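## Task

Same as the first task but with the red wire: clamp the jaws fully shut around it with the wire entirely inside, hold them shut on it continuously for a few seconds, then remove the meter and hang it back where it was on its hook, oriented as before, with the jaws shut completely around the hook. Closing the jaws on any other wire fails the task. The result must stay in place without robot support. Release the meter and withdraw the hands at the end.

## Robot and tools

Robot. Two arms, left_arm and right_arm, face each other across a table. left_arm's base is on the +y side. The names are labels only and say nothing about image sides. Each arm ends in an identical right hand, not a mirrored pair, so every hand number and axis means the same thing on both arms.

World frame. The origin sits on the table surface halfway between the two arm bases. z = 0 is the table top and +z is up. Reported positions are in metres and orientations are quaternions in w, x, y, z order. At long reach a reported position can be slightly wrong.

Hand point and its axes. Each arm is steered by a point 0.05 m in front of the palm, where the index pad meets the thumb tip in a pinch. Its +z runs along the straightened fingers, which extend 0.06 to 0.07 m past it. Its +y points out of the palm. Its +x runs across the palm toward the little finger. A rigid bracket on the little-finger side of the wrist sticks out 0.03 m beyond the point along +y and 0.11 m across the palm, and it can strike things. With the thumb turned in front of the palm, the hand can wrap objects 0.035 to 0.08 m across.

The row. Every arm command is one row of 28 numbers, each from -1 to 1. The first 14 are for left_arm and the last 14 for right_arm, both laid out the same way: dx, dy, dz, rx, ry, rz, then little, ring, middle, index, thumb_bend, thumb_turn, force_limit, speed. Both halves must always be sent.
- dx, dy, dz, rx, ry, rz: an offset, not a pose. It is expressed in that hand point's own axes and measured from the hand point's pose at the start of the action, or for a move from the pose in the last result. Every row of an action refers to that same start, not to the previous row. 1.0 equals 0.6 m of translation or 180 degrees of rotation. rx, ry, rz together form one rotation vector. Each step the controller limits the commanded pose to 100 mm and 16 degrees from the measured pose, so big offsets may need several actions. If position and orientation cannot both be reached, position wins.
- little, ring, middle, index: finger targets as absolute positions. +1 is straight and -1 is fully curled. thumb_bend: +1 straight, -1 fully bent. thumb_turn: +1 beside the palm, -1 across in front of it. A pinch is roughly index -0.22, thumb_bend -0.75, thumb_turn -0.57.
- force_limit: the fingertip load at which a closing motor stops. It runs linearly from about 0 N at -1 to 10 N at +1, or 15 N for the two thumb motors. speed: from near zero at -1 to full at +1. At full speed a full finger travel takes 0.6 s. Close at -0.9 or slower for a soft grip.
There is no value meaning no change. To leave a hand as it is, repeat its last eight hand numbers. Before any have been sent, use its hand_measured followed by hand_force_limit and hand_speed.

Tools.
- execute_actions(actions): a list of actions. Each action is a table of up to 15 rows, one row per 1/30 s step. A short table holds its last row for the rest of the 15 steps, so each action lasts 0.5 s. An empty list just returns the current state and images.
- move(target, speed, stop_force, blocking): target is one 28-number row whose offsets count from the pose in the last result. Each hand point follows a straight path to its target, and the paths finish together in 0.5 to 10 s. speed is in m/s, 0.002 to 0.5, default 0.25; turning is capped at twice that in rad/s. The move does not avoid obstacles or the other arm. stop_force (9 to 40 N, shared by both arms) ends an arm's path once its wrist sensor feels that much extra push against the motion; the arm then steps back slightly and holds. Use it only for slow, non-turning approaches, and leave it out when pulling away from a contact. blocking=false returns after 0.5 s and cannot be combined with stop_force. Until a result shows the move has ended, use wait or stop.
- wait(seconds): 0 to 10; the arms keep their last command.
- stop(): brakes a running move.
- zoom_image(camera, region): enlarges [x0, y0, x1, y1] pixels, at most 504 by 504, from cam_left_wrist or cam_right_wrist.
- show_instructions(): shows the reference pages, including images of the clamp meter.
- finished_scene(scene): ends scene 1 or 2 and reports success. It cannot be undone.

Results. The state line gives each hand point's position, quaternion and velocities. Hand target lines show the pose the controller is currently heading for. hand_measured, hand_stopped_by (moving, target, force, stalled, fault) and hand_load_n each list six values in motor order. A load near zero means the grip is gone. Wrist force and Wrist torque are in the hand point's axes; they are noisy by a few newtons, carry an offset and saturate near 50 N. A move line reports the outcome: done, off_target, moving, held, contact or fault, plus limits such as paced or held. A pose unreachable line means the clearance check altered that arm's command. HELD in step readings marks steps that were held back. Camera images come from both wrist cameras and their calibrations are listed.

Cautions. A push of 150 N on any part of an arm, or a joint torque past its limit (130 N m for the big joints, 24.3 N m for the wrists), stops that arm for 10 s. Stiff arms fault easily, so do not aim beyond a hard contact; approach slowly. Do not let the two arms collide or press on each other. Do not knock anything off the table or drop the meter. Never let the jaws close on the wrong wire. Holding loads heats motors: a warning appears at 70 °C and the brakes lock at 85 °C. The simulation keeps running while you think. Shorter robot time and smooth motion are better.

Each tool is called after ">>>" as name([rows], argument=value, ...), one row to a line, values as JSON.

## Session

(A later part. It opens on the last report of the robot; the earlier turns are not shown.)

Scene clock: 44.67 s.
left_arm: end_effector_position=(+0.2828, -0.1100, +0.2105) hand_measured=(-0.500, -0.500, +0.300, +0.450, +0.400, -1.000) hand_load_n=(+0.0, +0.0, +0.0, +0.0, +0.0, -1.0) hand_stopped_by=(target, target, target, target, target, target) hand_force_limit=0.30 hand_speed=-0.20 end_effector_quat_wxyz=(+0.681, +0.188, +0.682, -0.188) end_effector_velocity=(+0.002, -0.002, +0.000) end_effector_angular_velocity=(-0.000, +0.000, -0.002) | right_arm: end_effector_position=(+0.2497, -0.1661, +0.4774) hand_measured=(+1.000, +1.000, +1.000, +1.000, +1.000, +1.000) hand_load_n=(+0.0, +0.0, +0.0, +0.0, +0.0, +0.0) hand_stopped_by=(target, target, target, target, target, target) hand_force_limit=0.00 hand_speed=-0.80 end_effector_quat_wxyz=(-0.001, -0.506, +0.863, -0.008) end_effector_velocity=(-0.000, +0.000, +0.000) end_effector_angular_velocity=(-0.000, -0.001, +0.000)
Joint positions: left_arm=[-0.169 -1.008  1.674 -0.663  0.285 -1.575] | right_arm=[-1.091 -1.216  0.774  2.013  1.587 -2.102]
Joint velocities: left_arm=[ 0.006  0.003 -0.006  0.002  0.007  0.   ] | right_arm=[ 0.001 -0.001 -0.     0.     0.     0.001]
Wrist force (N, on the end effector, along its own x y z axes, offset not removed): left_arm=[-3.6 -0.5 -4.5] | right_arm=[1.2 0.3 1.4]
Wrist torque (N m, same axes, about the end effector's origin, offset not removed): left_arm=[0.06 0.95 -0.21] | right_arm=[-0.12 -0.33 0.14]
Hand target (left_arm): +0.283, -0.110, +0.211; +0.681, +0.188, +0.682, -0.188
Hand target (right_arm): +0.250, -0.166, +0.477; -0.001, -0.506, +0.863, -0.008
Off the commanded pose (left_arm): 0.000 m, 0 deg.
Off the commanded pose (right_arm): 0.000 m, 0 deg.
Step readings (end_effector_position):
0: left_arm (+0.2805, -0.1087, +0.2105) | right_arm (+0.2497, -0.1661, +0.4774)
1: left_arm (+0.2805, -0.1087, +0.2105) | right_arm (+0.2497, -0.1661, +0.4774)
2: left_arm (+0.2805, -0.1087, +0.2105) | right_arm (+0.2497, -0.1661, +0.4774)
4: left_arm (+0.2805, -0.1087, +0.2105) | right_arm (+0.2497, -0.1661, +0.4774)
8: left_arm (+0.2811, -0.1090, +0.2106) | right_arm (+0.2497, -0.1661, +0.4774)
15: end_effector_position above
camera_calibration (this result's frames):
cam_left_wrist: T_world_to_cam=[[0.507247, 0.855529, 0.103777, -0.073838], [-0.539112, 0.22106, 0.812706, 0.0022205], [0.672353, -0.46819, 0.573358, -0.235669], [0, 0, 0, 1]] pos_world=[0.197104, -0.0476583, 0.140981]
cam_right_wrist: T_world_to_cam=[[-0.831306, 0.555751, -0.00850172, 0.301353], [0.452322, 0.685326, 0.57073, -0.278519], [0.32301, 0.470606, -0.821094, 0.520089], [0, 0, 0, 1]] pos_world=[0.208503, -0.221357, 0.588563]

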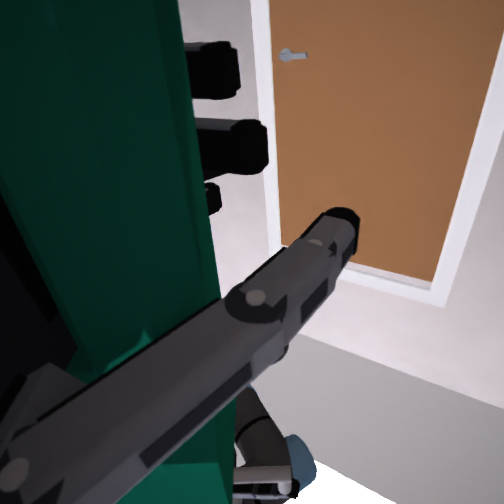

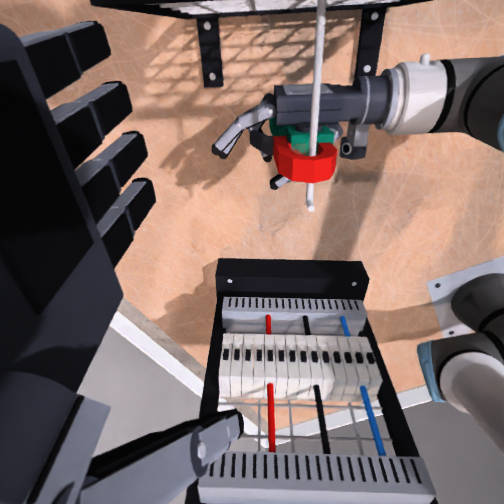

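>>> execute_actions([
  [[0,0,-0.001,0,0,0,-0.5,-0.5,0.3,0.45,0.4,-1,0.3,-0.7,0,0,0,0,0,0,1,1,1,1,1,1,0,-0.8],[0,0,-0.002,0,0,0,-0.5,-0.5,0.3,0.45,0.4,-1,0.3,-0.7,0,0,0,0,0,0,1,1,1,1,1,1,0,-0.8],[0,0,-0.003,0,0,0,-0.5,-0.5,0.3,0.45,0.4,-1,0.3,-0.7,0,0,0,0,0,0,1,1,1,1,1,1,0,-0.8],[0,0,-0.004,0,0,0,-0.5,-0.5,0.3,0.45,0.4,-1,0.3,-0.7,0,0,0,0,0,0,1,1,1,1,1,1,0,-0.8],[0,0,-0.005,0,0,0,-0.5,-0.5,0.3,0.45,0.4,-1,0.3,-0.7,0,0,0,0,0,0,1,1,1,1,1,1,0,-0.8],[0,0,-0.006,0,0,0,-0.5,-0.5,0.3,0.45,0.4,-1,0.3,-0.7,0,0,0,0,0,0,1,1,1,1,1,1,0,-0.8],[0,0,-0.007,0,0,0,-0.5,-0.5,0.3,0.45,0.4,-1,0.3,-0.7,0,0,0,0,0,0,1,1,1,1,1,1,0,-0.8]],
])

>>> wait(seconds=1.5)

>>> zoom_image(camera="cam_right_wrist", region=[240, 90, 380, 230])

Scene clock: 47.17 s.
left_arm: end_effector_position=(+0.2795, -0.1080, +0.2105) hand_measured=(-0.500, -0.500, +0.300, +0.450, +0.400, -1.000) hand_load_n=(+0.0, +0.0, +0.0, +0.0, +0.0, -1.0) hand_stopped_by=(target, target, target, target, target, target) hand_force_limit=0.30 hand_speed=-0.70 end_effector_quat_wxyz=(+0.681, +0.188, +0.682, -0.188) end_effector_velocity=(-0.002, +0.001, +0.000) end_effector_angular_velocity=(-0.002, +0.000, -0.000) | right_arm: end_effector_position=(+0.2497, -0.1661, +0.4774) hand_measured=(+1.000, +1.000, +1.000, +1.000, +1.000, +1.000) hand_load_n=(+0.0, +0.0, +0.0, +0.0, +0.0, +0.0) hand_stopped_by=(target, target, target, target, target, target) hand_force_limit=0.00 hand_speed=-0.80 end_effector_quat_wxyz=(-0.001, -0.506, +0.863, -0.008) end_effector_velocity=(-0.001, +0.000, +0.000) end_effector_angular_velocity=(+0.001, -0.000, +0.002)
Joint positions: left_arm=[-0.176 -1.012  1.681 -0.666  0.277 -1.575] | right_arm=[-1.091 -1.216  0.774  2.013  1.587 -2.102]
Joint velocities: left_arm=[-0.004 -0.002  0.003 -0.002 -0.004 -0.   ] | right_arm=[ 0.002 -0.001  0.     0.    -0.001  0.   ]
Wrist force (N, on the end effector, along its own x y z axes, offset not removed): left_arm=[1.0 -2.3 -1.8] | right_arm=[1.3 -3.5 -0.4]
Wrist torque (N m, same axes, about the end effector's origin, offset not removed): left_arm=[-0.14 -0.14 0.00] | right_arm=[-0.69 0.02 0.06]
Hand target (left_arm): +0.279, -0.108, +0.211; +0.681, +0.188, +0.682, -0.188
Hand target (right_arm): +0.250, -0.166, +0.477; -0.001, -0.506, +0.863, -0.008
Off the commanded pose (left_arm): 0.000 m, 0 deg.
Off the commanded pose (right_arm): 0.000 m, 0 deg.
Step readings (end_effector_position):
0: left_arm (+0.2831, -0.1102, +0.2105) | right_arm (+0.2497, -0.1661, +0.4774)
1: left_arm (+0.2831, -0.1102, +0.2105) | right_arm (+0.2497, -0.1661, +0.4774)
2: left_arm (+0.2831, -0.1102, +0.2105) | right_arm (+0.2497, -0.1661, +0.4774)
4: left_arm (+0.2827, -0.1099, +0.2104) | right_arm (+0.2497, -0.1661, +0.4774)
8: left_arm (+0.2810, -0.1088, +0.2105) | right_arm (+0.2497, -0.1661, +0.4774)
15: end_effector_position above
camera_calibration (this result's frames):
cam_left_wrist: T_world_to_cam=[[0.507178, 0.855563, 0.103843, -0.0738869], [-0.539156, 0.220971, 0.812701, -0.0000459678], [0.67237, -0.468171, 0.573353, -0.232434], [0, 0, 0, 1]] pos_world=[0.193731, -0.045594, 0.140977]
cam_right_wrist: T_world_to_cam=[[-0.831306, 0.555751, -0.00850161, 0.301353], [0.452322, 0.685326, 0.57073, -0.278519], [0.32301, 0.470606, -0.821094, 0.520089], [0, 0, 0, 1]] pos_world=[0.208503, -0.221357, 0.588563]

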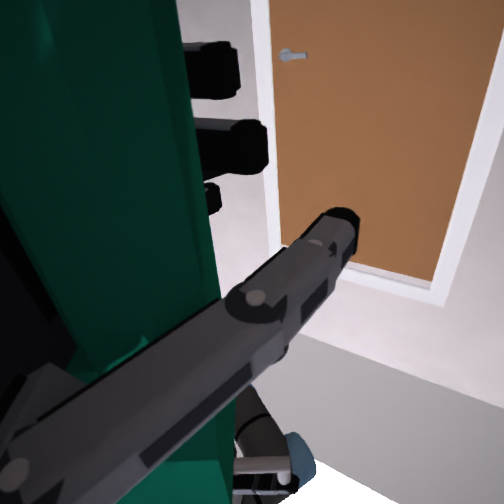

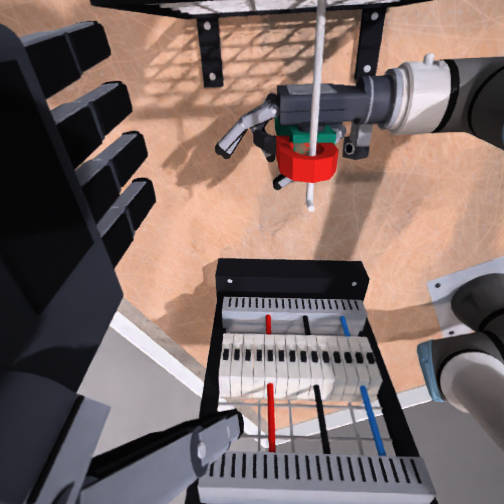

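Scene clock: 48.67 s.
left_arm: end_effector_position=(+0.2792, -0.1079, +0.2106) hand_measured=(-0.500, -0.500, +0.300, +0.450, +0.400, -1.000) hand_load_n=(+0.0, +0.0, +0.0, +0.0, +0.0, -1.0) hand_stopped_by=(target, target, target, target, target, target) hand_force_limit=0.30 hand_speed=-0.70 end_effector_quat_wxyz=(+0.681, +0.188, +0.682, -0.188) end_effector_velocity=(+0.000, +0.000, -0.000) end_effector_angular_velocity=(+0.000, +0.000, +0.001) | right_arm: end_effector_position=(+0.2497, -0.1661, +0.4774) hand_measured=(+1.000, +1.000, +1.000, +1.000, +1.000, +1.000) hand_load_n=(+0.0, +0.0, +0.0, +0.0, +0.0, +0.0) hand_stopped_by=(target, target, target, target, target, target) hand_force_limit=0.00 hand_speed=-0.80 end_effector_quat_wxyz=(-0.001, -0.506, +0.863, -0.008) end_effector_velocity=(+0.001, -0.000, +0.000) end_effector_angular_velocity=(+0.000, -0.001, -0.001)
Joint positions: left_arm=[-0.177 -1.012  1.681 -0.666  0.277 -1.575] | right_arm=[-1.091 -1.216  0.774  2.013  1.587 -2.102]
Joint velocities: left_arm=[ 0.001 -0.     0.    -0.    -0.    -0.   ] | right_arm=[-0.001 -0.    -0.    -0.001  0.001 -0.   ]
Wrist force (N, on the end effector, along its own x y z axes, offset not removed): left_arm=[-1.3 2.9 -4.2] | right_arm=[2.9 1.0 -0.3]
Wrist torque (N m, same axes, about the end effector's origin, offset not removed): left_arm=[0.58 0.71 -0.08] | right_arm=[0.09 -0.39 0.26]
Hand target (left_arm): +0.279, -0.108, +0.211; +0.681, +0.188, +0.682, -0.188
Hand target (right_arm): +0.250, -0.166, +0.477; -0.001, -0.506, +0.863, -0.008
Off the commanded pose (left_arm): 0.000 m, 0 deg.
Off the commanded pose (right_arm): 0.000 m, 0 deg.
wait: 1.50 s; at rest by 0.17 s
camera_calibration (this result's frames):
cam_left_wrist: T_world_to_cam=[[0.507246, 0.855532, 0.103764, -0.0738585], [-0.539122, 0.221078, 0.812694, -0.000196037], [0.672346, -0.468177, 0.573377, -0.232244], [0, 0, 0, 1]] pos_world=[0.193507, -0.0454999, 0.140987]
cam_right_wrist: T_world_to_cam=[[-0.831305, 0.555751, -0.00850174, 0.301353], [0.452323, 0.685326, 0.57073, -0.278519], [0.32301, 0.470605, -0.821094, 0.520088], [0, 0, 0, 1]] pos_world=[0.208503, -0.221357, 0.588563]

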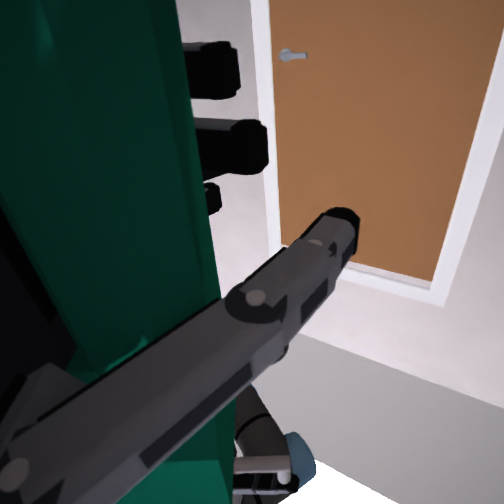

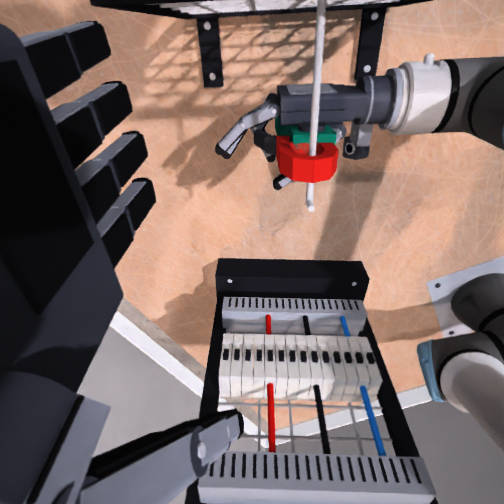

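Region (240, 90, 380, 230) of cam_right_wrist's 504x504 image, scaled by 3.600, with more detail than that image has.

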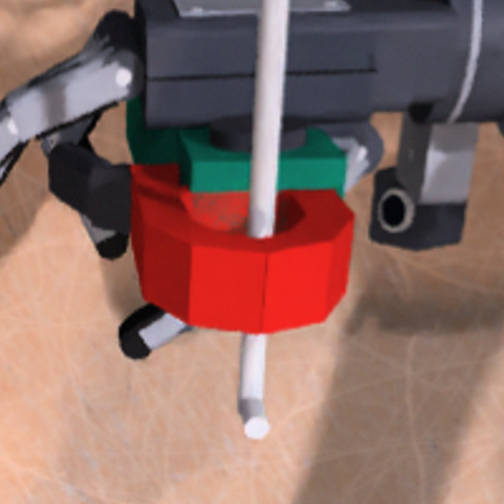

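>>> execute_actions([
  [[0.0015,0,0,0,0,0,-0.5,-0.5,0.3,0.45,0.45,-1,0.3,-0.7,0,0,0,0,0,0,1,1,1,1,1,1,0,-0.8],[0.003,0,0,0,0,0,-0.5,-0.5,0.3,0.45,0.45,-1,0.3,-0.7,0,0,0,0,0,0,1,1,1,1,1,1,0,-0.8],[0.0045,0,0,0,0,0,-0.5,-0.5,0.3,0.45,0.45,-1,0.3,-0.7,0,0,0,0,0,0,1,1,1,1,1,1,0,-0.8],[0.006,0,0,0,0,0,-0.5,-0.5,0.3,0.45,0.45,-1,0.3,-0.7,0,0,0,0,0,0,1,1,1,1,1,1,0,-0.8],[0.007,0,0,0,0,0,-0.5,-0.5,0.3,0.45,0.45,-1,0.3,-0.7,0,0,0,0,0,0,1,1,1,1,1,1,0,-0.8],[0.0083,0,0,0,0,0,-0.5,-0.5,0.3,0.45,0.45,-1,0.3,-0.7,0,0,0,0,0,0,1,1,1,1,1,1,0,-0.8]],
])

>>> wait(seconds=1.5)

>>> zoom_image(camera="cam_right_wrist", region=[240, 90, 380, 230])

Scene clock: 49.87 s.
left_arm: end_effector_position=(+0.2792, -0.1079, +0.2058) hand_measured=(-0.500, -0.500, +0.300, +0.450, +0.450, -1.000) hand_load_n=(+0.0, +0.0, +0.0, +0.0, +0.0, +0.0) hand_stopped_by=(target, target, target, target, target, target) hand_force_limit=0.30 hand_speed=-0.70 end_effector_quat_wxyz=(+0.681, +0.188, +0.682, -0.188) end_effector_velocity=(-0.000, -0.000, -0.001) end_effector_angular_velocity=(-0.003, +0.001, -0.000) | right_arm: end_effector_position=(+0.2497, -0.1661, +0.4774) hand_measured=(+1.000, +1.000, +1.000, +1.000, +1.000, +1.000) hand_load_n=(+0.0, +0.0, +0.0, +0.0, +0.0, +0.0) hand_stopped_by=(target, target, target, target, target, target) hand_force_limit=0.00 hand_speed=-0.80 end_effector_quat_wxyz=(-0.001, -0.506, +0.863, -0.008) end_effector_velocity=(+0.001, -0.000, -0.001) end_effector_angular_velocity=(-0.000, +0.002, -0.003)
Joint positions: left_arm=[-0.177 -1.005  1.684 -0.676  0.277 -1.575] | right_arm=[-1.091 -1.216  0.774  2.013  1.587 -2.102]
Joint velocities: left_arm=[ 0.     0.001  0.    -0.004  0.     0.   ] | right_arm=[-0.002  0.001  0.     0.    -0.001  0.001]
Wrist force (N, on the end effector, along its own x y z axes, offset not removed): left_arm=[-2.8 -3.3 0.3] | right_arm=[0.2 3.1 -2.2]
Wrist torque (N m, same axes, about the end effector's origin, offset not removed): left_arm=[-0.36 0.29 -0.49] | right_arm=[0.44 -0.30 -0.01]
Hand target (left_arm): +0.279, -0.108, +0.206; +0.681, +0.188, +0.682, -0.188
Hand target (right_arm): +0.250, -0.166, +0.477; -0.001, -0.506, +0.863, -0.008
Off the commanded pose (left_arm): 0.000 m, 0 deg.
Off the commanded pose (right_arm): 0.000 m, 0 deg.
Step readings (end_effector_position):
0: left_arm (+0.2792, -0.1079, +0.2106) | right_arm (+0.2497, -0.1661, +0.4774)
1: left_arm (+0.2792, -0.1079, +0.2106) | right_arm (+0.2497, -0.1661, +0.4774)
2: left_arm (+0.2792, -0.1079, +0.2105) | right_arm (+0.2497, -0.1661, +0.4774)
4: left_arm (+0.2792, -0.1079, +0.2098) | right_arm (+0.2497, -0.1661, +0.4774)
8: left_arm (+0.2792, -0.1079, +0.2073) | right_arm (+0.2497, -0.1661, +0.4774)
15: end_effector_position above
camera_calibration (this result's frames):
cam_left_wrist: T_world_to_cam=[[0.507259, 0.855544, 0.103596, -0.0733261], [-0.539027, 0.221181, 0.812729, 0.00366775], [0.672412, -0.468105, 0.573358, -0.229502], [0, 0, 0, 1]] pos_world=[0.193493, -0.0455088, 0.136202]
cam_right_wrist: T_world_to_cam=[[-0.831305, 0.555751, -0.00850185, 0.301353], [0.452323, 0.685326, 0.57073, -0.278519], [0.32301, 0.470605, -0.821094, 0.520088], [0, 0, 0, 1]] pos_world=[0.208503, -0.221357, 0.588563]

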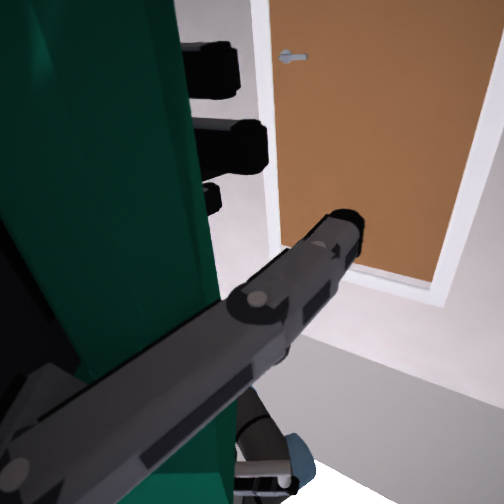

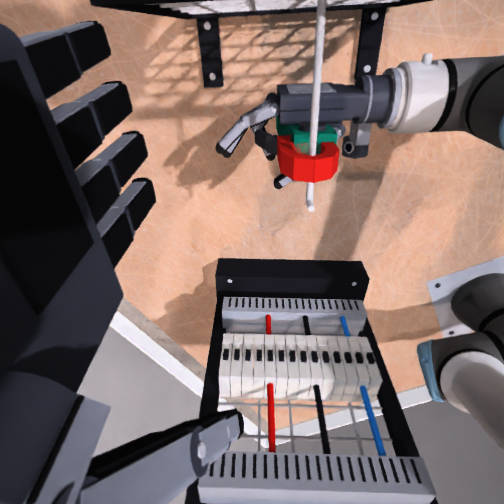

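Scene clock: 51.37 s.
left_arm: end_effector_position=(+0.2792, -0.1079, +0.2056) hand_measured=(-0.500, -0.500, +0.300, +0.450, +0.450, -1.000) hand_load_n=(+0.0, +0.0, +0.0, +0.0, +0.0, +0.0) hand_stopped_by=(target, target, target, target, target, target) hand_force_limit=0.30 hand_speed=-0.70 end_effector_quat_wxyz=(+0.681, +0.188, +0.682, -0.188) end_effector_velocity=(-0.001, -0.000, -0.000) end_effector_angular_velocity=(+0.000, +0.000, -0.000) | right_arm: end_effector_position=(+0.2497, -0.1661, +0.4774) hand_measured=(+1.000, +1.000, +1.000, +1.000, +1.000, +1.000) hand_load_n=(+0.0, +0.0, +0.0, +0.0, +0.0, +0.0) hand_stopped_by=(target, target, target, target, target, target) hand_force_limit=0.00 hand_speed=-0.80 end_effector_quat_wxyz=(-0.001, -0.506, +0.863, -0.008) end_effector_velocity=(-0.001, +0.000, +0.000) end_effector_angular_velocity=(+0.001, -0.000, +0.001)
Joint positions: left_arm=[-0.177 -1.005  1.685 -0.677  0.277 -1.575] | right_arm=[-1.091 -1.216  0.774  2.013  1.587 -2.102]
Joint velocities: left_arm=[-0.001  0.001 -0.001  0.    -0.    -0.   ] | right_arm=[ 0.001 -0.     0.     0.    -0.    -0.001]
Wrist force (N, on the end effector, along its own x y z axes, offset not removed): left_arm=[-1.5 0.1 -5.7] | right_arm=[0.9 2.7 -1.7]
Wrist torque (N m, same axes, about the end effector's origin, offset not removed): left_arm=[0.14 0.42 0.02] | right_arm=[0.24 -0.19 0.06]
Hand target (left_arm): +0.279, -0.108, +0.206; +0.681, +0.188, +0.682, -0.188
Hand target (right_arm): +0.250, -0.166, +0.477; -0.001, -0.506, +0.863, -0.008
Off the commanded pose (left_arm): 0.000 m, 0 deg.
Off the commanded pose (right_arm): 0.000 m, 0 deg.
wait: 1.50 s; at rest by 0.17 s
camera_calibration (this result's frames):
cam_left_wrist: T_world_to_cam=[[0.507248, 0.855531, 0.103763, -0.0733318], [-0.539113, 0.221074, 0.812701, 0.00383955], [0.672351, -0.468181, 0.573367, -0.229387], [0, 0, 0, 1]] pos_world=[0.193496, -0.0455059, 0.136012]
cam_right_wrist: T_world_to_cam=[[-0.831305, 0.555751, -0.00850186, 0.301353], [0.452322, 0.685326, 0.57073, -0.278519], [0.32301, 0.470606, -0.821094, 0.520088], [0, 0, 0, 1]] pos_world=[0.208503, -0.221357, 0.588563]

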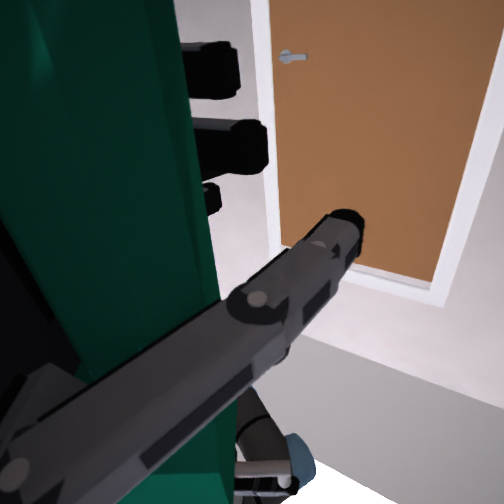

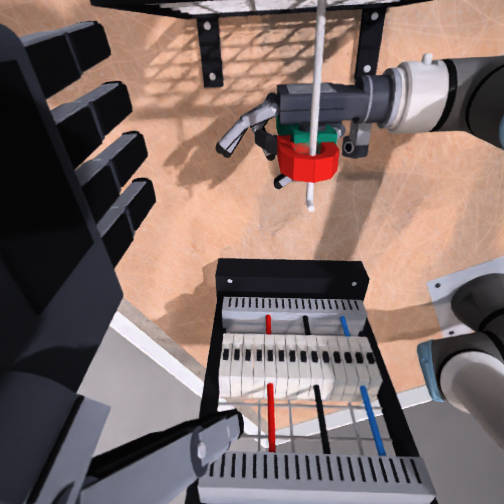

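Region (240, 90, 380, 230) of cam_right_wrist's 504x504 image, scaled by 3.600, with more detail than that image has.

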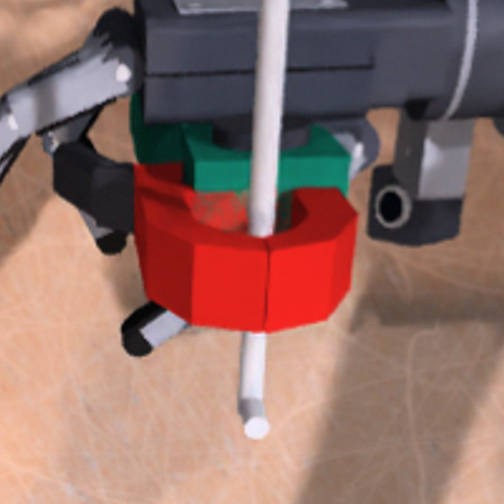

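>>> zoom_image(camera="cam_left_wrist", region=[60, 300, 330, 504])

Region (60, 300, 330, 504) of cam_left_wrist's 504x504 image, scaled by 1.867, with more detail than that image has; it fills the top 381 rows of this view, and the rest is white.

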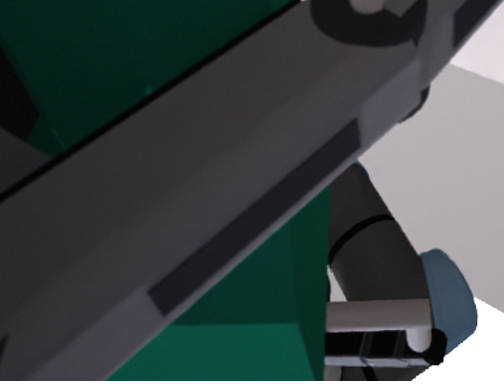

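>>> execute_actions([
  [[0,0,0.001,0,0,0,-0.5,-0.5,0.3,0.45,0.45,-1,0.3,-0.65,0,0,0,0,0,0,1,1,1,1,1,1,0,-0.8],[0,0,0.002,0,0,0,-1,-1,0.3,0.45,0.45,-1,0.3,-0.65,0,0,0,0,0,0,1,1,1,1,1,1,0,-0.8],[0,0,0.0033,0,0,0,-1,-1,0.3,0.45,0.45,-1,0.3,-0.65,0,0,0,0,0,0,1,1,1,1,1,1,0,-0.8]],
  [[0,0,0,0,0,0,-1,-1,0.3,0.45,0.45,-1,0.3,-0.8,0,0,0,0,0,0,1,1,1,1,1,1,0,-0.8]],
])

>>> zoom_image(camera="cam_right_wrist", region=[240, 90, 380, 230])

Scene clock: 55.23 s.
left_arm: end_effector_position=(+0.2809, -0.1089, +0.2056) hand_measured=(-0.818, -0.808, +0.300, +0.450, +0.450, -1.000) hand_load_n=(+8.0, +6.0, +0.0, +0.0, +1.0, +1.0) hand_stopped_by=(force, force, target, target, target, target) hand_force_limit=0.30 hand_speed=-0.80 end_effector_quat_wxyz=(+0.681, +0.188, +0.682, -0.188) end_effector_velocity=(+0.000, -0.000, -0.000) end_effector_angular_velocity=(+0.000, -0.000, +0.000) | right_arm: end_effector_position=(+0.2497, -0.1661, +0.4774) hand_measured=(+1.000, +1.000, +1.000, +1.000, +1.000, +1.000) hand_load_n=(+0.0, +0.0, +0.0, +0.0, +0.0, +0.0) hand_stopped_by=(target, target, target, target, target, target) hand_force_limit=0.00 hand_speed=-0.80 end_effector_quat_wxyz=(-0.001, -0.506, +0.863, -0.008) end_effector_velocity=(-0.001, +0.000, +0.000) end_effector_angular_velocity=(+0.000, +0.000, +0.003)
Joint positions: left_arm=[-0.174 -1.003  1.681 -0.675  0.281 -1.575] | right_arm=[-1.091 -1.216  0.774  2.013  1.587 -2.102]
Joint velocities: left_arm=[ 0.     0.001 -0.001  0.    -0.    -0.   ] | right_arm=[ 0.002 -0.001 -0.     0.    -0.    -0.001]
Wrist force (N, on the end effector, along its own x y z axes, offset not removed): left_arm=[-3.1 0.0 -5.9] | right_arm=[-0.1 2.5 -2.0]
Wrist torque (N m, same axes, about the end effector's origin, offset not removed): left_arm=[0.19 0.55 -0.11] | right_arm=[0.53 0.32 0.05]
Hand target (left_arm): +0.281, -0.109, +0.206; +0.681, +0.188, +0.682, -0.188
Hand target (right_arm): +0.250, -0.166, +0.477; -0.001, -0.506, +0.863, -0.008
Off the commanded pose (left_arm): 0.000 m, 0 deg.
Off the commanded pose (right_arm): 0.000 m, 0 deg.
Step readings (end_effector_position; steps 1 to 15: 1st action; 16 to 30: 2nd action):
0: left_arm (+0.2792, -0.1079, +0.2056) | right_arm (+0.2497, -0.1661, +0.4774)
1: left_arm (+0.2792, -0.1079, +0.2056) | right_arm (+0.2497, -0.1661, +0.4774)
2: left_arm (+0.2792, -0.1079, +0.2055) | right_arm (+0.2497, -0.1661, +0.4774)
4: left_arm (+0.2796, -0.1082, +0.2055) | right_arm (+0.2497, -0.1661, +0.4774)
8: left_arm (+0.2804, -0.1087, +0.2056) | right_arm (+0.2497, -0.1661, +0.4774)
15: left_arm (+0.2808, -0.1089, +0.2056) | right_arm (+0.2497, -0.1661, +0.4774)
16: left_arm (+0.2808, -0.1089, +0.2056) | right_arm (+0.2497, -0.1661, +0.4774)
17: left_arm (+0.2809, -0.1089, +0.2056) | right_arm (+0.2497, -0.1661, +0.4774)
19: left_arm (+0.2809, -0.1089, +0.2056) | right_arm (+0.2497, -0.1661, +0.4774)
23: left_arm (+0.2809, -0.1089, +0.2056) | right_arm (+0.2497, -0.1661, +0.4774)
30: end_effector_position above
camera_calibration (this result's frames):
cam_left_wrist: T_world_to_cam=[[0.507287, 0.855501, 0.103815, -0.0733198], [-0.539118, 0.22106, 0.812701, 0.00494881], [0.672318, -0.468241, 0.573357, -0.230958], [0, 0, 0, 1]] pos_world=[0.195139, -0.0465128, 0.136011]
cam_right_wrist: T_world_to_cam=[[-0.831305, 0.555751, -0.00850175, 0.301353], [0.452323, 0.685326, 0.57073, -0.278519], [0.32301, 0.470605, -0.821094, 0.520088], [0, 0, 0, 1]] pos_world=[0.208503, -0.221357, 0.588563]

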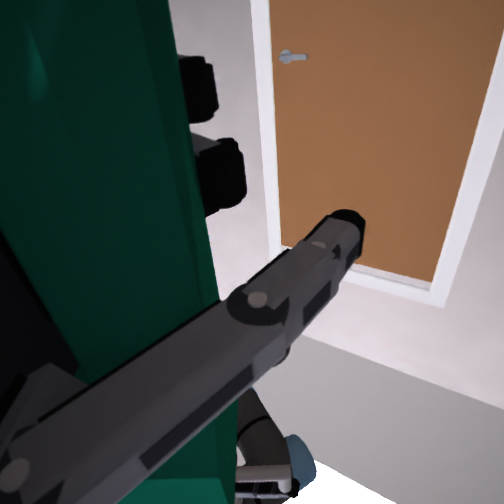

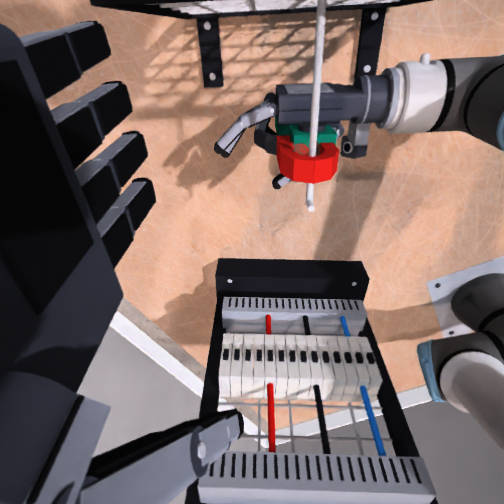

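Region (240, 90, 380, 230) of cam_right_wrist's 504x504 image, scaled by 3.600, with more detail than that image has.

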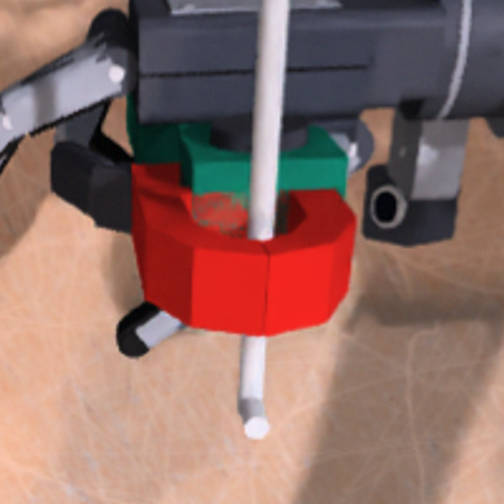

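>>> execute_actions([
  [[0,0,0,0,0,0,-1,-1,-0.85,-0.85,0.3,-1,0.2,-0.8,0,0,0,0,0,0,1,1,1,1,1,1,0,-0.8]],
  [[0,0,0,0,0,0,-1,-1,-0.85,-0.85,0.3,-1,0.3,-0.5,0,0,0,0,0,0,1,1,1,1,1,1,0,-0.8]],
])

>>> wait(seconds=1.0)

>>> zoom_image(camera="cam_right_wrist", region=[220, 80, 380, 240])

Scene clock: 56.67 s.
left_arm: end_effector_position=(+0.2809, -0.1089, +0.2056) hand_measured=(-0.818, -0.808, -0.230, -0.080, +0.316, -1.000) hand_load_n=(+8.0, +6.0, +3.5, +0.0, +9.0, +3.0) hand_stopped_by=(force, force, moving, moving, stalled, target) hand_force_limit=0.30 hand_speed=-0.50 end_effector_quat_wxyz=(+0.681, +0.188, +0.682, -0.188) end_effector_velocity=(+0.000, +0.000, -0.000) end_effector_angular_velocity=(+0.001, -0.000, -0.001) | right_arm: end_effector_position=(+0.2497, -0.1661, +0.4774) hand_measured=(+1.000, +1.000, +1.000, +1.000, +1.000, +1.000) hand_load_n=(+0.0, +0.0, +0.0, +0.0, +0.0, +0.0) hand_stopped_by=(target, target, target, target, target, target) hand_force_limit=0.00 hand_speed=-0.80 end_effector_quat_wxyz=(-0.001, -0.506, +0.863, -0.008) end_effector_velocity=(+0.000, -0.000, -0.000) end_effector_angular_velocity=(-0.000, +0.000, +0.000)
Joint positions: left_arm=[-0.174 -1.003  1.681 -0.675  0.281 -1.575] | right_arm=[-1.091 -1.216  0.774  2.013  1.587 -2.102]
Joint velocities: left_arm=[-0.    -0.     0.002 -0.     0.001  0.   ] | right_arm=[-0.  0.  0. -0.  0. -0.]
Wrist force (N, on the end effector, along its own x y z axes, offset not removed): left_arm=[-3.7 -2.8 -5.1] | right_arm=[3.0 -0.6 -0.4]
Wrist torque (N m, same axes, about the end effector's origin, offset not removed): left_arm=[-0.04 0.40 -0.13] | right_arm=[-0.15 -0.51 0.39]
Hand target (left_arm): +0.281, -0.109, +0.206; +0.681, +0.188, +0.682, -0.188
Hand target (right_arm): +0.250, -0.166, +0.477; -0.001, -0.506, +0.863, -0.008
Off the commanded pose (left_arm): 0.000 m, 0 deg.
Off the commanded pose (right_arm): 0.000 m, 0 deg.
Step readings (end_effector_position; steps 1 to 15: 1st action; 16 to 30: 2nd action):
0: left_arm (+0.2809, -0.1089, +0.2056) | right_arm (+0.2497, -0.1661, +0.4774)
1: left_arm (+0.2809, -0.1089, +0.2056) | right_arm (+0.2497, -0.1661, +0.4774)
2: left_arm (+0.2809, -0.1089, +0.2056) | right_arm (+0.2497, -0.1661, +0.4774)
4: left_arm (+0.2809, -0.1089, +0.2056) | right_arm (+0.2497, -0.1661, +0.4774)
8: left_arm (+0.2809, -0.1089, +0.2056) | right_arm (+0.2497, -0.1661, +0.4774)
15: left_arm (+0.2809, -0.1089, +0.2056) | right_arm (+0.2497, -0.1661, +0.4774)
16: left_arm (+0.2809, -0.1089, +0.2056) | right_arm (+0.2497, -0.1661, +0.4774)
17: left_arm (+0.2809, -0.1089, +0.2056) | right_arm (+0.2497, -0.1661, +0.4774)
19: left_arm (+0.2809, -0.1089, +0.2056) | right_arm (+0.2497, -0.1661, +0.4774)
23: left_arm (+0.2809, -0.1089, +0.2056) | right_arm (+0.2497, -0.1661, +0.4774)
30: end_effector_position above
camera_calibration (this result's frames):
cam_left_wrist: T_world_to_cam=[[0.507287, 0.855501, 0.103815, -0.0733199], [-0.539118, 0.22106, 0.812701, 0.00494876], [0.672318, -0.468241, 0.573357, -0.230958], [0, 0, 0, 1]] pos_world=[0.195139, -0.0465127, 0.136011]
cam_right_wrist: T_world_to_cam=[[-0.831305, 0.555751, -0.00850192, 0.301353], [0.452322, 0.685326, 0.57073, -0.278519], [0.32301, 0.470606, -0.821094, 0.520088], [0, 0, 0, 1]] pos_world=[0.208503, -0.221357, 0.588563]

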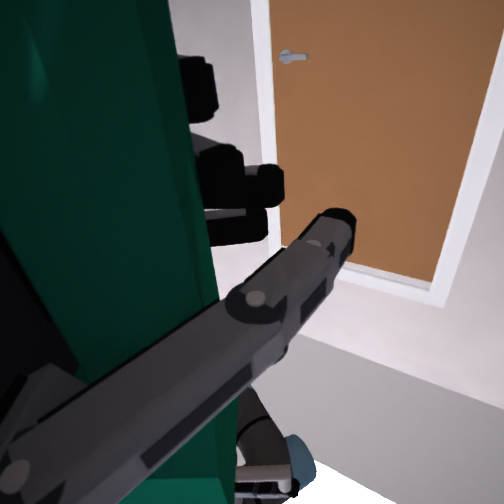

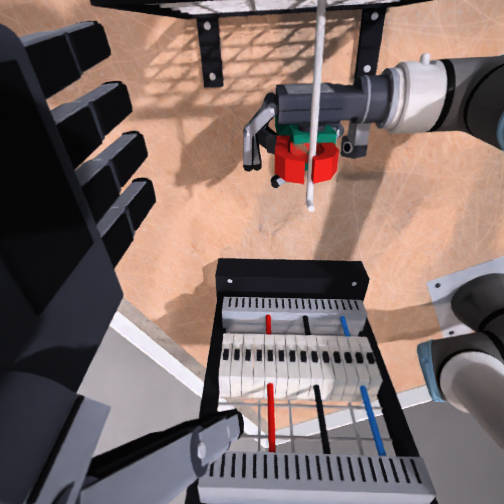

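Scene clock: 57.67 s.
left_arm: end_effector_position=(+0.2809, -0.1089, +0.2056) hand_measured=(-0.818, -0.808, -0.698, -0.712, +0.316, -1.000) hand_load_n=(+8.0, +6.0, +5.0, +11.5, +9.0, +3.5) hand_stopped_by=(force, force, force, force, stalled, target) hand_force_limit=0.30 hand_speed=-0.50 end_effector_quat_wxyz=(+0.681, +0.188, +0.682, -0.188) end_effector_velocity=(-0.000, +0.000, +0.000) end_effector_angular_velocity=(-0.000, +0.000, +0.000) | right_arm: end_effector_position=(+0.2497, -0.1661, +0.4774) hand_measured=(+1.000, +1.000, +1.000, +1.000, +1.000, +1.000) hand_load_n=(+0.0, +0.0, +0.0, +0.0, +0.0, +0.0) hand_stopped_by=(target, target, target, target, target, target) hand_force_limit=0.00 hand_speed=-0.80 end_effector_quat_wxyz=(-0.001, -0.506, +0.863, -0.008) end_effector_velocity=(-0.000, -0.000, +0.001) end_effector_angular_velocity=(+0.001, -0.001, -0.001)
Joint positions: left_arm=[-0.174 -1.003  1.681 -0.675  0.281 -1.575] | right_arm=[-1.091 -1.216  0.774  2.013  1.587 -2.102]
Joint velocities: left_arm=[-0. -0. -0.  0. -0. -0.] | right_arm=[-0.001 -0.001 -0.     0.     0.    -0.   ]
Wrist force (N, on the end effector, along its own x y z axes, offset not removed): left_arm=[4.2 1.6 -3.3] | right_arm=[1.4 0.5 -4.3]
Wrist torque (N m, same axes, about the end effector's origin, offset not removed): left_arm=[0.59 -0.24 0.15] | right_arm=[0.27 -0.22 0.07]
Hand target (left_arm): +0.281, -0.109, +0.206; +0.681, +0.188, +0.682, -0.188
Hand target (right_arm): +0.250, -0.166, +0.477; -0.001, -0.506, +0.863, -0.008
Off the commanded pose (left_arm): 0.000 m, 0 deg.
Off the commanded pose (right_arm): 0.000 m, 0 deg.
wait: 1.00 s; at rest by 0.90 s
camera_calibration (this result's frames):
cam_left_wrist: T_world_to_cam=[[0.507287, 0.855501, 0.103815, -0.0733198], [-0.539118, 0.22106, 0.812701, 0.00494874], [0.672318, -0.468241, 0.573358, -0.230958], [0, 0, 0, 1]] pos_world=[0.195139, -0.0465128, 0.136011]
cam_right_wrist: T_world_to_cam=[[-0.831306, 0.555751, -0.00850188, 0.301353], [0.452322, 0.685326, 0.57073, -0.278519], [0.32301, 0.470606, -0.821094, 0.520088], [0, 0, 0, 1]] pos_world=[0.208503, -0.221357, 0.588563]

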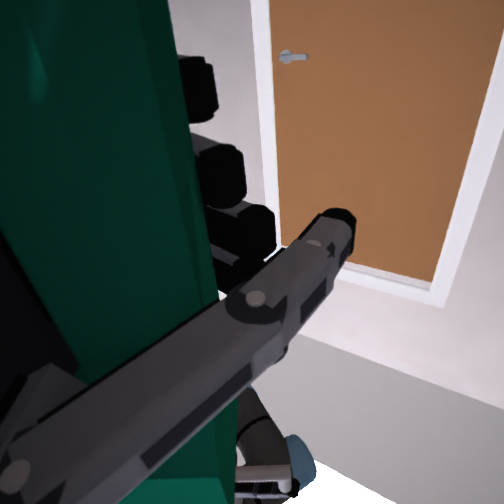

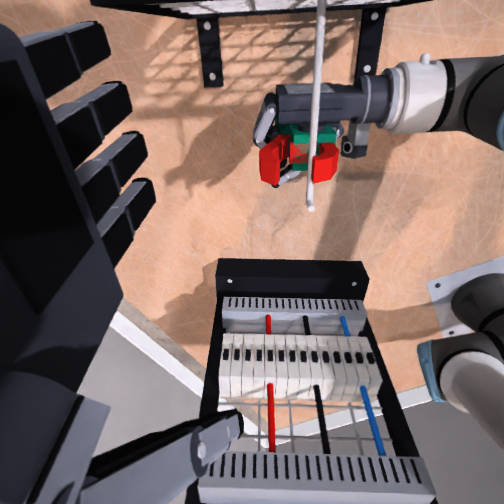

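Region (220, 80, 380, 240) of cam_right_wrist's 504x504 image, scaled by 3.150, with more detail than that image has.

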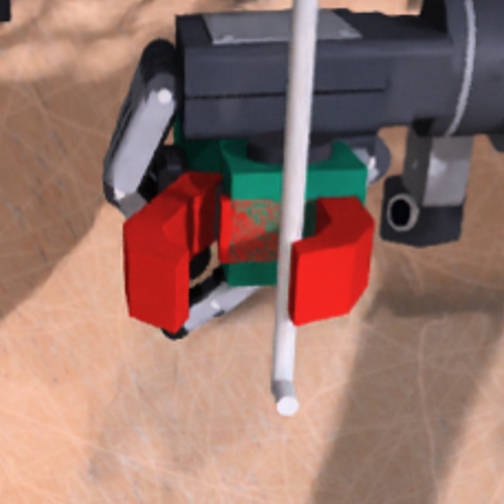

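>>> move(target=[-0.0033,0,-0.0233,0,0,0,-1,-1,-0.85,-0.85,0.3,-1,0.3,-0.5,0,0,0,0,0,0,1,1,1,1,1,1,0,-0.8], speed=0.05)

>>> zoom_image(camera="cam_right_wrist", region=[220, 80, 380, 240])

Scene clock: 61.47 s.
left_arm: end_effector_position=(+0.2691, -0.1018, +0.2075) hand_measured=(-0.818, -0.808, -0.698, -0.712, +0.316, -1.000) hand_load_n=(+8.0, +6.0, +5.0, +11.5, +9.0, +3.5) hand_stopped_by=(force, force, force, force, stalled, target) hand_force_limit=0.30 hand_speed=-0.50 end_effector_quat_wxyz=(+0.681, +0.188, +0.682, -0.188) end_effector_velocity=(-0.002, +0.001, +0.001) end_effector_angular_velocity=(-0.001, -0.000, +0.001) | right_arm: end_effector_position=(+0.2497, -0.1661, +0.4774) hand_measured=(+1.000, +1.000, +1.000, +1.000, +1.000, +1.000) hand_load_n=(+0.0, +0.0, +0.0, +0.0, +0.0, +0.0) hand_stopped_by=(target, target, target, target, target, target) hand_force_limit=0.00 hand_speed=-0.80 end_effector_quat_wxyz=(-0.001, -0.506, +0.863, -0.008) end_effector_velocity=(+0.000, +0.000, -0.000) end_effector_angular_velocity=(+0.000, +0.000, -0.001)
Joint positions: left_arm=[-0.198 -1.019  1.702 -0.681  0.256 -1.575] | right_arm=[-1.091 -1.216  0.774  2.013  1.587 -2.102]
Joint velocities: left_arm=[-0.004 -0.004  0.003 -0.001 -0.005  0.001] | right_arm=[-0.     0.001 -0.    -0.    -0.     0.001]
Wrist force (N, on the end effector, along its own x y z axes, offset not removed): left_arm=[-1.0 -5.5 2.0] | right_arm=[-1.5 -1.4 -1.6]
Wrist torque (N m, same axes, about the end effector's origin, offset not removed): left_arm=[-1.10 0.55 -0.26] | right_arm=[-0.24 0.48 -0.03]
Hand target (left_arm): +0.269, -0.102, +0.208; +0.681, +0.188, +0.682, -0.188
Hand target (right_arm): +0.250, -0.166, +0.477; -0.001, -0.506, +0.863, -0.008
Off the commanded pose (left_arm): 0.000 m, 0 deg.
Off the commanded pose (right_arm): 0.000 m, 0 deg.
move: done
camera_calibration (this result's frames):
cam_left_wrist: T_world_to_cam=[[0.507284, 0.855521, 0.103665, -0.073572], [-0.539103, 0.221189, 0.812677, -0.00453692], [0.672333, -0.468144, 0.57342, -0.220872], [0, 0, 0, 1]] pos_world=[0.183375, -0.0394537, 0.137966]
cam_right_wrist: T_world_to_cam=[[-0.831305, 0.555751, -0.00850172, 0.301353], [0.452323, 0.685326, 0.57073, -0.278519], [0.32301, 0.470605, -0.821094, 0.520088], [0, 0, 0, 1]] pos_world=[0.208503, -0.221357, 0.588563]

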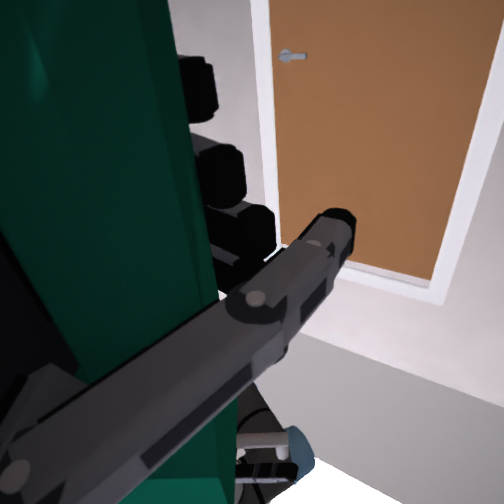

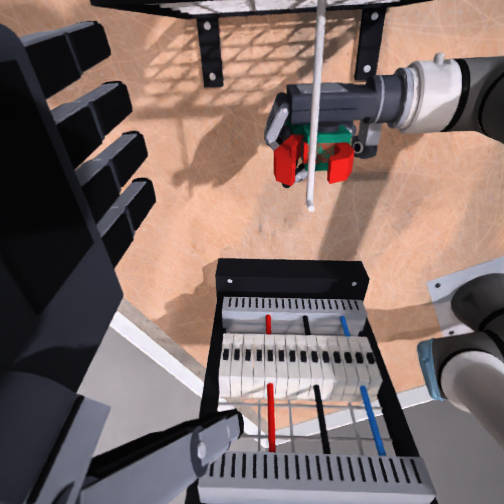

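Region (220, 80, 380, 240) of cam_right_wrist's 504x504 image, scaled by 3.150, with more detail than that image has.

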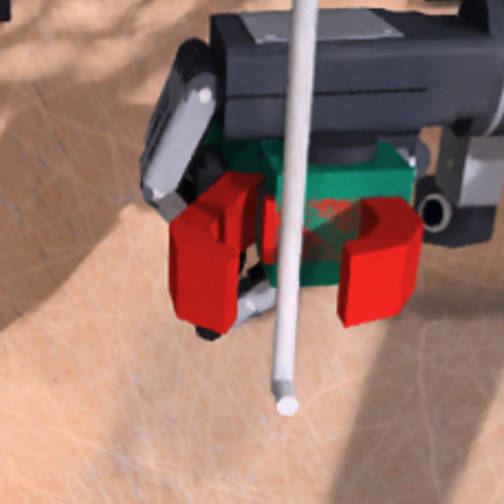

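>>> move(target=[0.025,0.1417,0,0,0,-0.1667,-1,-1,-0.85,-0.85,0.3,-1,0.3,-0.5,0,0,0,0,0,0,1,1,1,1,1,1,0,-0.8], speed=0.3)

Scene clock: 64.70 s.
left_arm: end_effector_position=(+0.3127, -0.0290, +0.1923) hand_measured=(-0.818, -0.808, -0.698, -0.712, +0.316, -1.000) hand_load_n=(+8.0, +6.0, +5.0, +11.5, +9.0, +3.5) hand_stopped_by=(force, force, force, force, stalled, target) hand_force_limit=0.30 hand_speed=-0.50 end_effector_quat_wxyz=(+0.610, +0.005, +0.707, -0.358) end_effector_velocity=(+0.001, +0.001, +0.001) end_effector_angular_velocity=(-0.007, +0.014, -0.000) | right_arm: end_effector_position=(+0.2497, -0.1661, +0.4774) hand_measured=(+1.000, +1.000, +1.000, +1.000, +1.000, +1.000) hand_load_n=(+0.0, +0.0, +0.0, +0.0, +0.0, +0.0) hand_stopped_by=(target, target, target, target, target, target) hand_force_limit=0.00 hand_speed=-0.80 end_effector_quat_wxyz=(-0.001, -0.506, +0.863, -0.008) end_effector_velocity=(+0.000, +0.000, -0.001) end_effector_angular_velocity=(-0.000, +0.001, +0.000)
Joint positions: left_arm=[-0.155 -1.176  1.898 -0.724  0.299 -2.093] | right_arm=[-1.091 -1.216  0.774  2.013  1.587 -2.102]
Joint velocities: left_arm=[ 0.001 -0.002 -0.009  0.041  0.001 -0.042] | right_arm=[-0.     0.001  0.    -0.    -0.    -0.001]
Wrist force (N, on the end effector, along its own x y z axes, offset not removed): left_arm=[1.9 0.2 -4.0] | right_arm=[-2.5 1.0 1.0]
Wrist torque (N m, same axes, about the end effector's origin, offset not removed): left_arm=[0.24 0.20 0.14] | right_arm=[0.06 0.63 -0.22]
Hand target (left_arm): +0.313, -0.029, +0.192; +0.609, +0.005, +0.707, -0.358
Hand target (right_arm): +0.250, -0.166, +0.477; -0.001, -0.506, +0.863, -0.008
Off the commanded pose (left_arm): 0.000 m, 0 deg.
Off the commanded pose (right_arm): 0.000 m, 0 deg.
move: done
camera_calibration (this result's frames):
cam_left_wrist: T_world_to_cam=[[0.465699, 0.786061, -0.406489, -0.0473462], [-0.32608, 0.579443, 0.746939, -0.0283362], [0.822676, -0.2153, 0.526165, -0.237925], [0, 0, 0, 1]] pos_world=[0.208544, 0.0024108, 0.127107]
cam_right_wrist: T_world_to_cam=[[-0.831305, 0.555751, -0.00850184, 0.301353], [0.452322, 0.685326, 0.57073, -0.278519], [0.32301, 0.470606, -0.821094, 0.520088], [0, 0, 0, 1]] pos_world=[0.208503, -0.221357, 0.588563]

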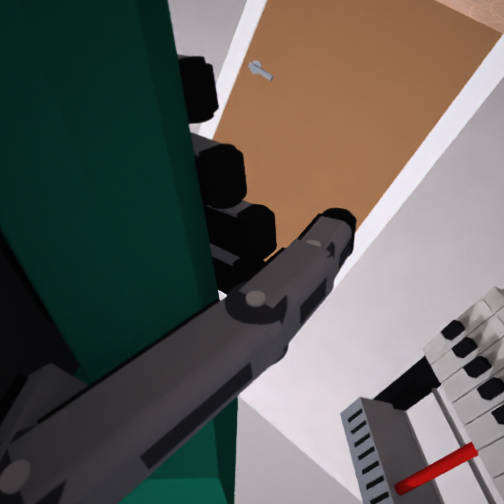

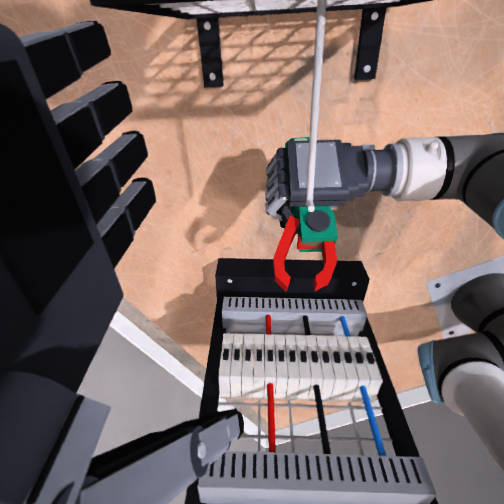

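>>> move(target=[-0.245,0.042,0.0555,0.0105,0.0181,-0.3338,-1,-1,-0.85,-0.85,0.3,-1,0.3,-0.5,0,0,0,0,0,0,1,1,1,1,1,1,0,-0.8], speed=0.35)

>>> zoom_image(camera="cam_right_wrist", region=[180, 300, 384, 504])

Scene clock: 67.77 s.
left_arm: end_effector_position=(+0.3901, +0.0357, +0.3063) hand_measured=(-0.818, -0.808, -0.698, -0.712, +0.316, -1.000) hand_load_n=(+8.0, +6.0, +5.0, +11.5, +9.0, +3.5) hand_stopped_by=(force, force, force, force, stalled, target) hand_force_limit=0.30 hand_speed=-0.50 end_effector_quat_wxyz=(+0.329, -0.330, +0.625, -0.626) end_effector_velocity=(+0.001, +0.000, +0.002) end_effector_angular_velocity=(-0.008, +0.012, -0.003) | right_arm: end_effector_position=(+0.2497, -0.1661, +0.4774) hand_measured=(+1.000, +1.000, +1.000, +1.000, +1.000, +1.000) hand_load_n=(+0.0, +0.0, +0.0, +0.0, +0.0, +0.0) hand_stopped_by=(target, target, target, target, target, target) hand_force_limit=0.00 hand_speed=-0.80 end_effector_quat_wxyz=(-0.001, -0.506, +0.863, -0.008) end_effector_velocity=(+0.000, +0.000, -0.000) end_effector_angular_velocity=(-0.001, -0.001, +0.001)
Joint positions: left_arm=[ 0.059 -1.595  1.91  -0.315  0.575 -3.142] | right_arm=[-1.091 -1.216  0.774  2.013  1.587 -2.102]
Joint velocities: left_arm=[ 0.004 -0.002 -0.007  0.019  0.007 -0.021] | right_arm=[ 0.001  0.    -0.    -0.001  0.001  0.   ]
Wrist force (N, on the end effector, along its own x y z axes, offset not removed): left_arm=[-3.4 -1.4 -2.4] | right_arm=[2.3 -1.6 -2.5]
Wrist torque (N m, same axes, about the end effector's origin, offset not removed): left_arm=[-0.50 0.79 -0.15] | right_arm=[-0.08 -0.36 0.07]
Hand target (left_arm): +0.390, +0.036, +0.306; +0.329, -0.330, +0.625, -0.626
Hand target (right_arm): +0.250, -0.166, +0.477; -0.001, -0.506, +0.863, -0.008
Off the commanded pose (left_arm): 0.001 m, 0 deg.
Off the commanded pose (right_arm): 0.000 m, 0 deg.
move: done
camera_calibration (this result's frames):
cam_left_wrist: T_world_to_cam=[[0.0562789, 0.0873824, -0.994584, 0.276939], [-0.0165179, 0.996108, 0.0865816, -0.0591036], [0.998278, 0.0115557, 0.0575032, -0.280686], [0, 0, 0, 1]] pos_world=[0.26364, 0.0379175, 0.296697]
cam_right_wrist: T_world_to_cam=[[-0.831305, 0.555751, -0.0085015, 0.301353], [0.452323, 0.685326, 0.57073, -0.278519], [0.32301, 0.470605, -0.821094, 0.520088], [0, 0, 0, 1]] pos_world=[0.208503, -0.221357, 0.588563]

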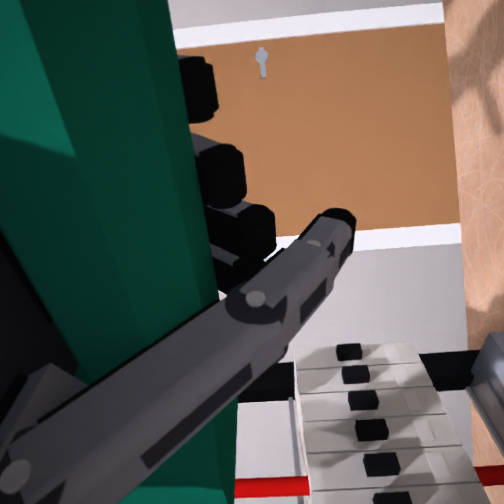

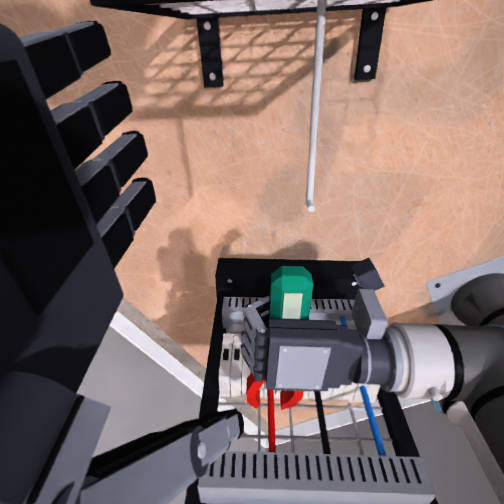

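Region (180, 300, 384, 504) of cam_right_wrist's 504x504 image, scaled by 2.471, with more detail than that image has.

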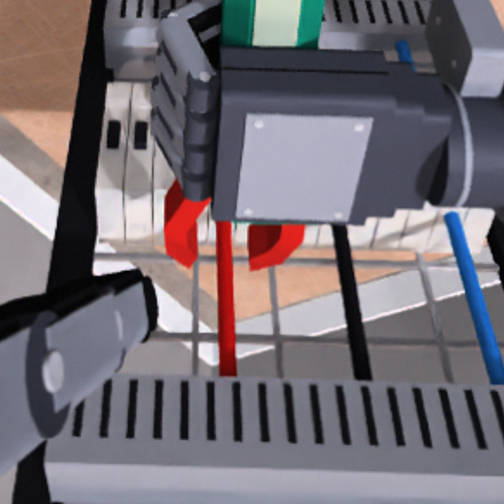

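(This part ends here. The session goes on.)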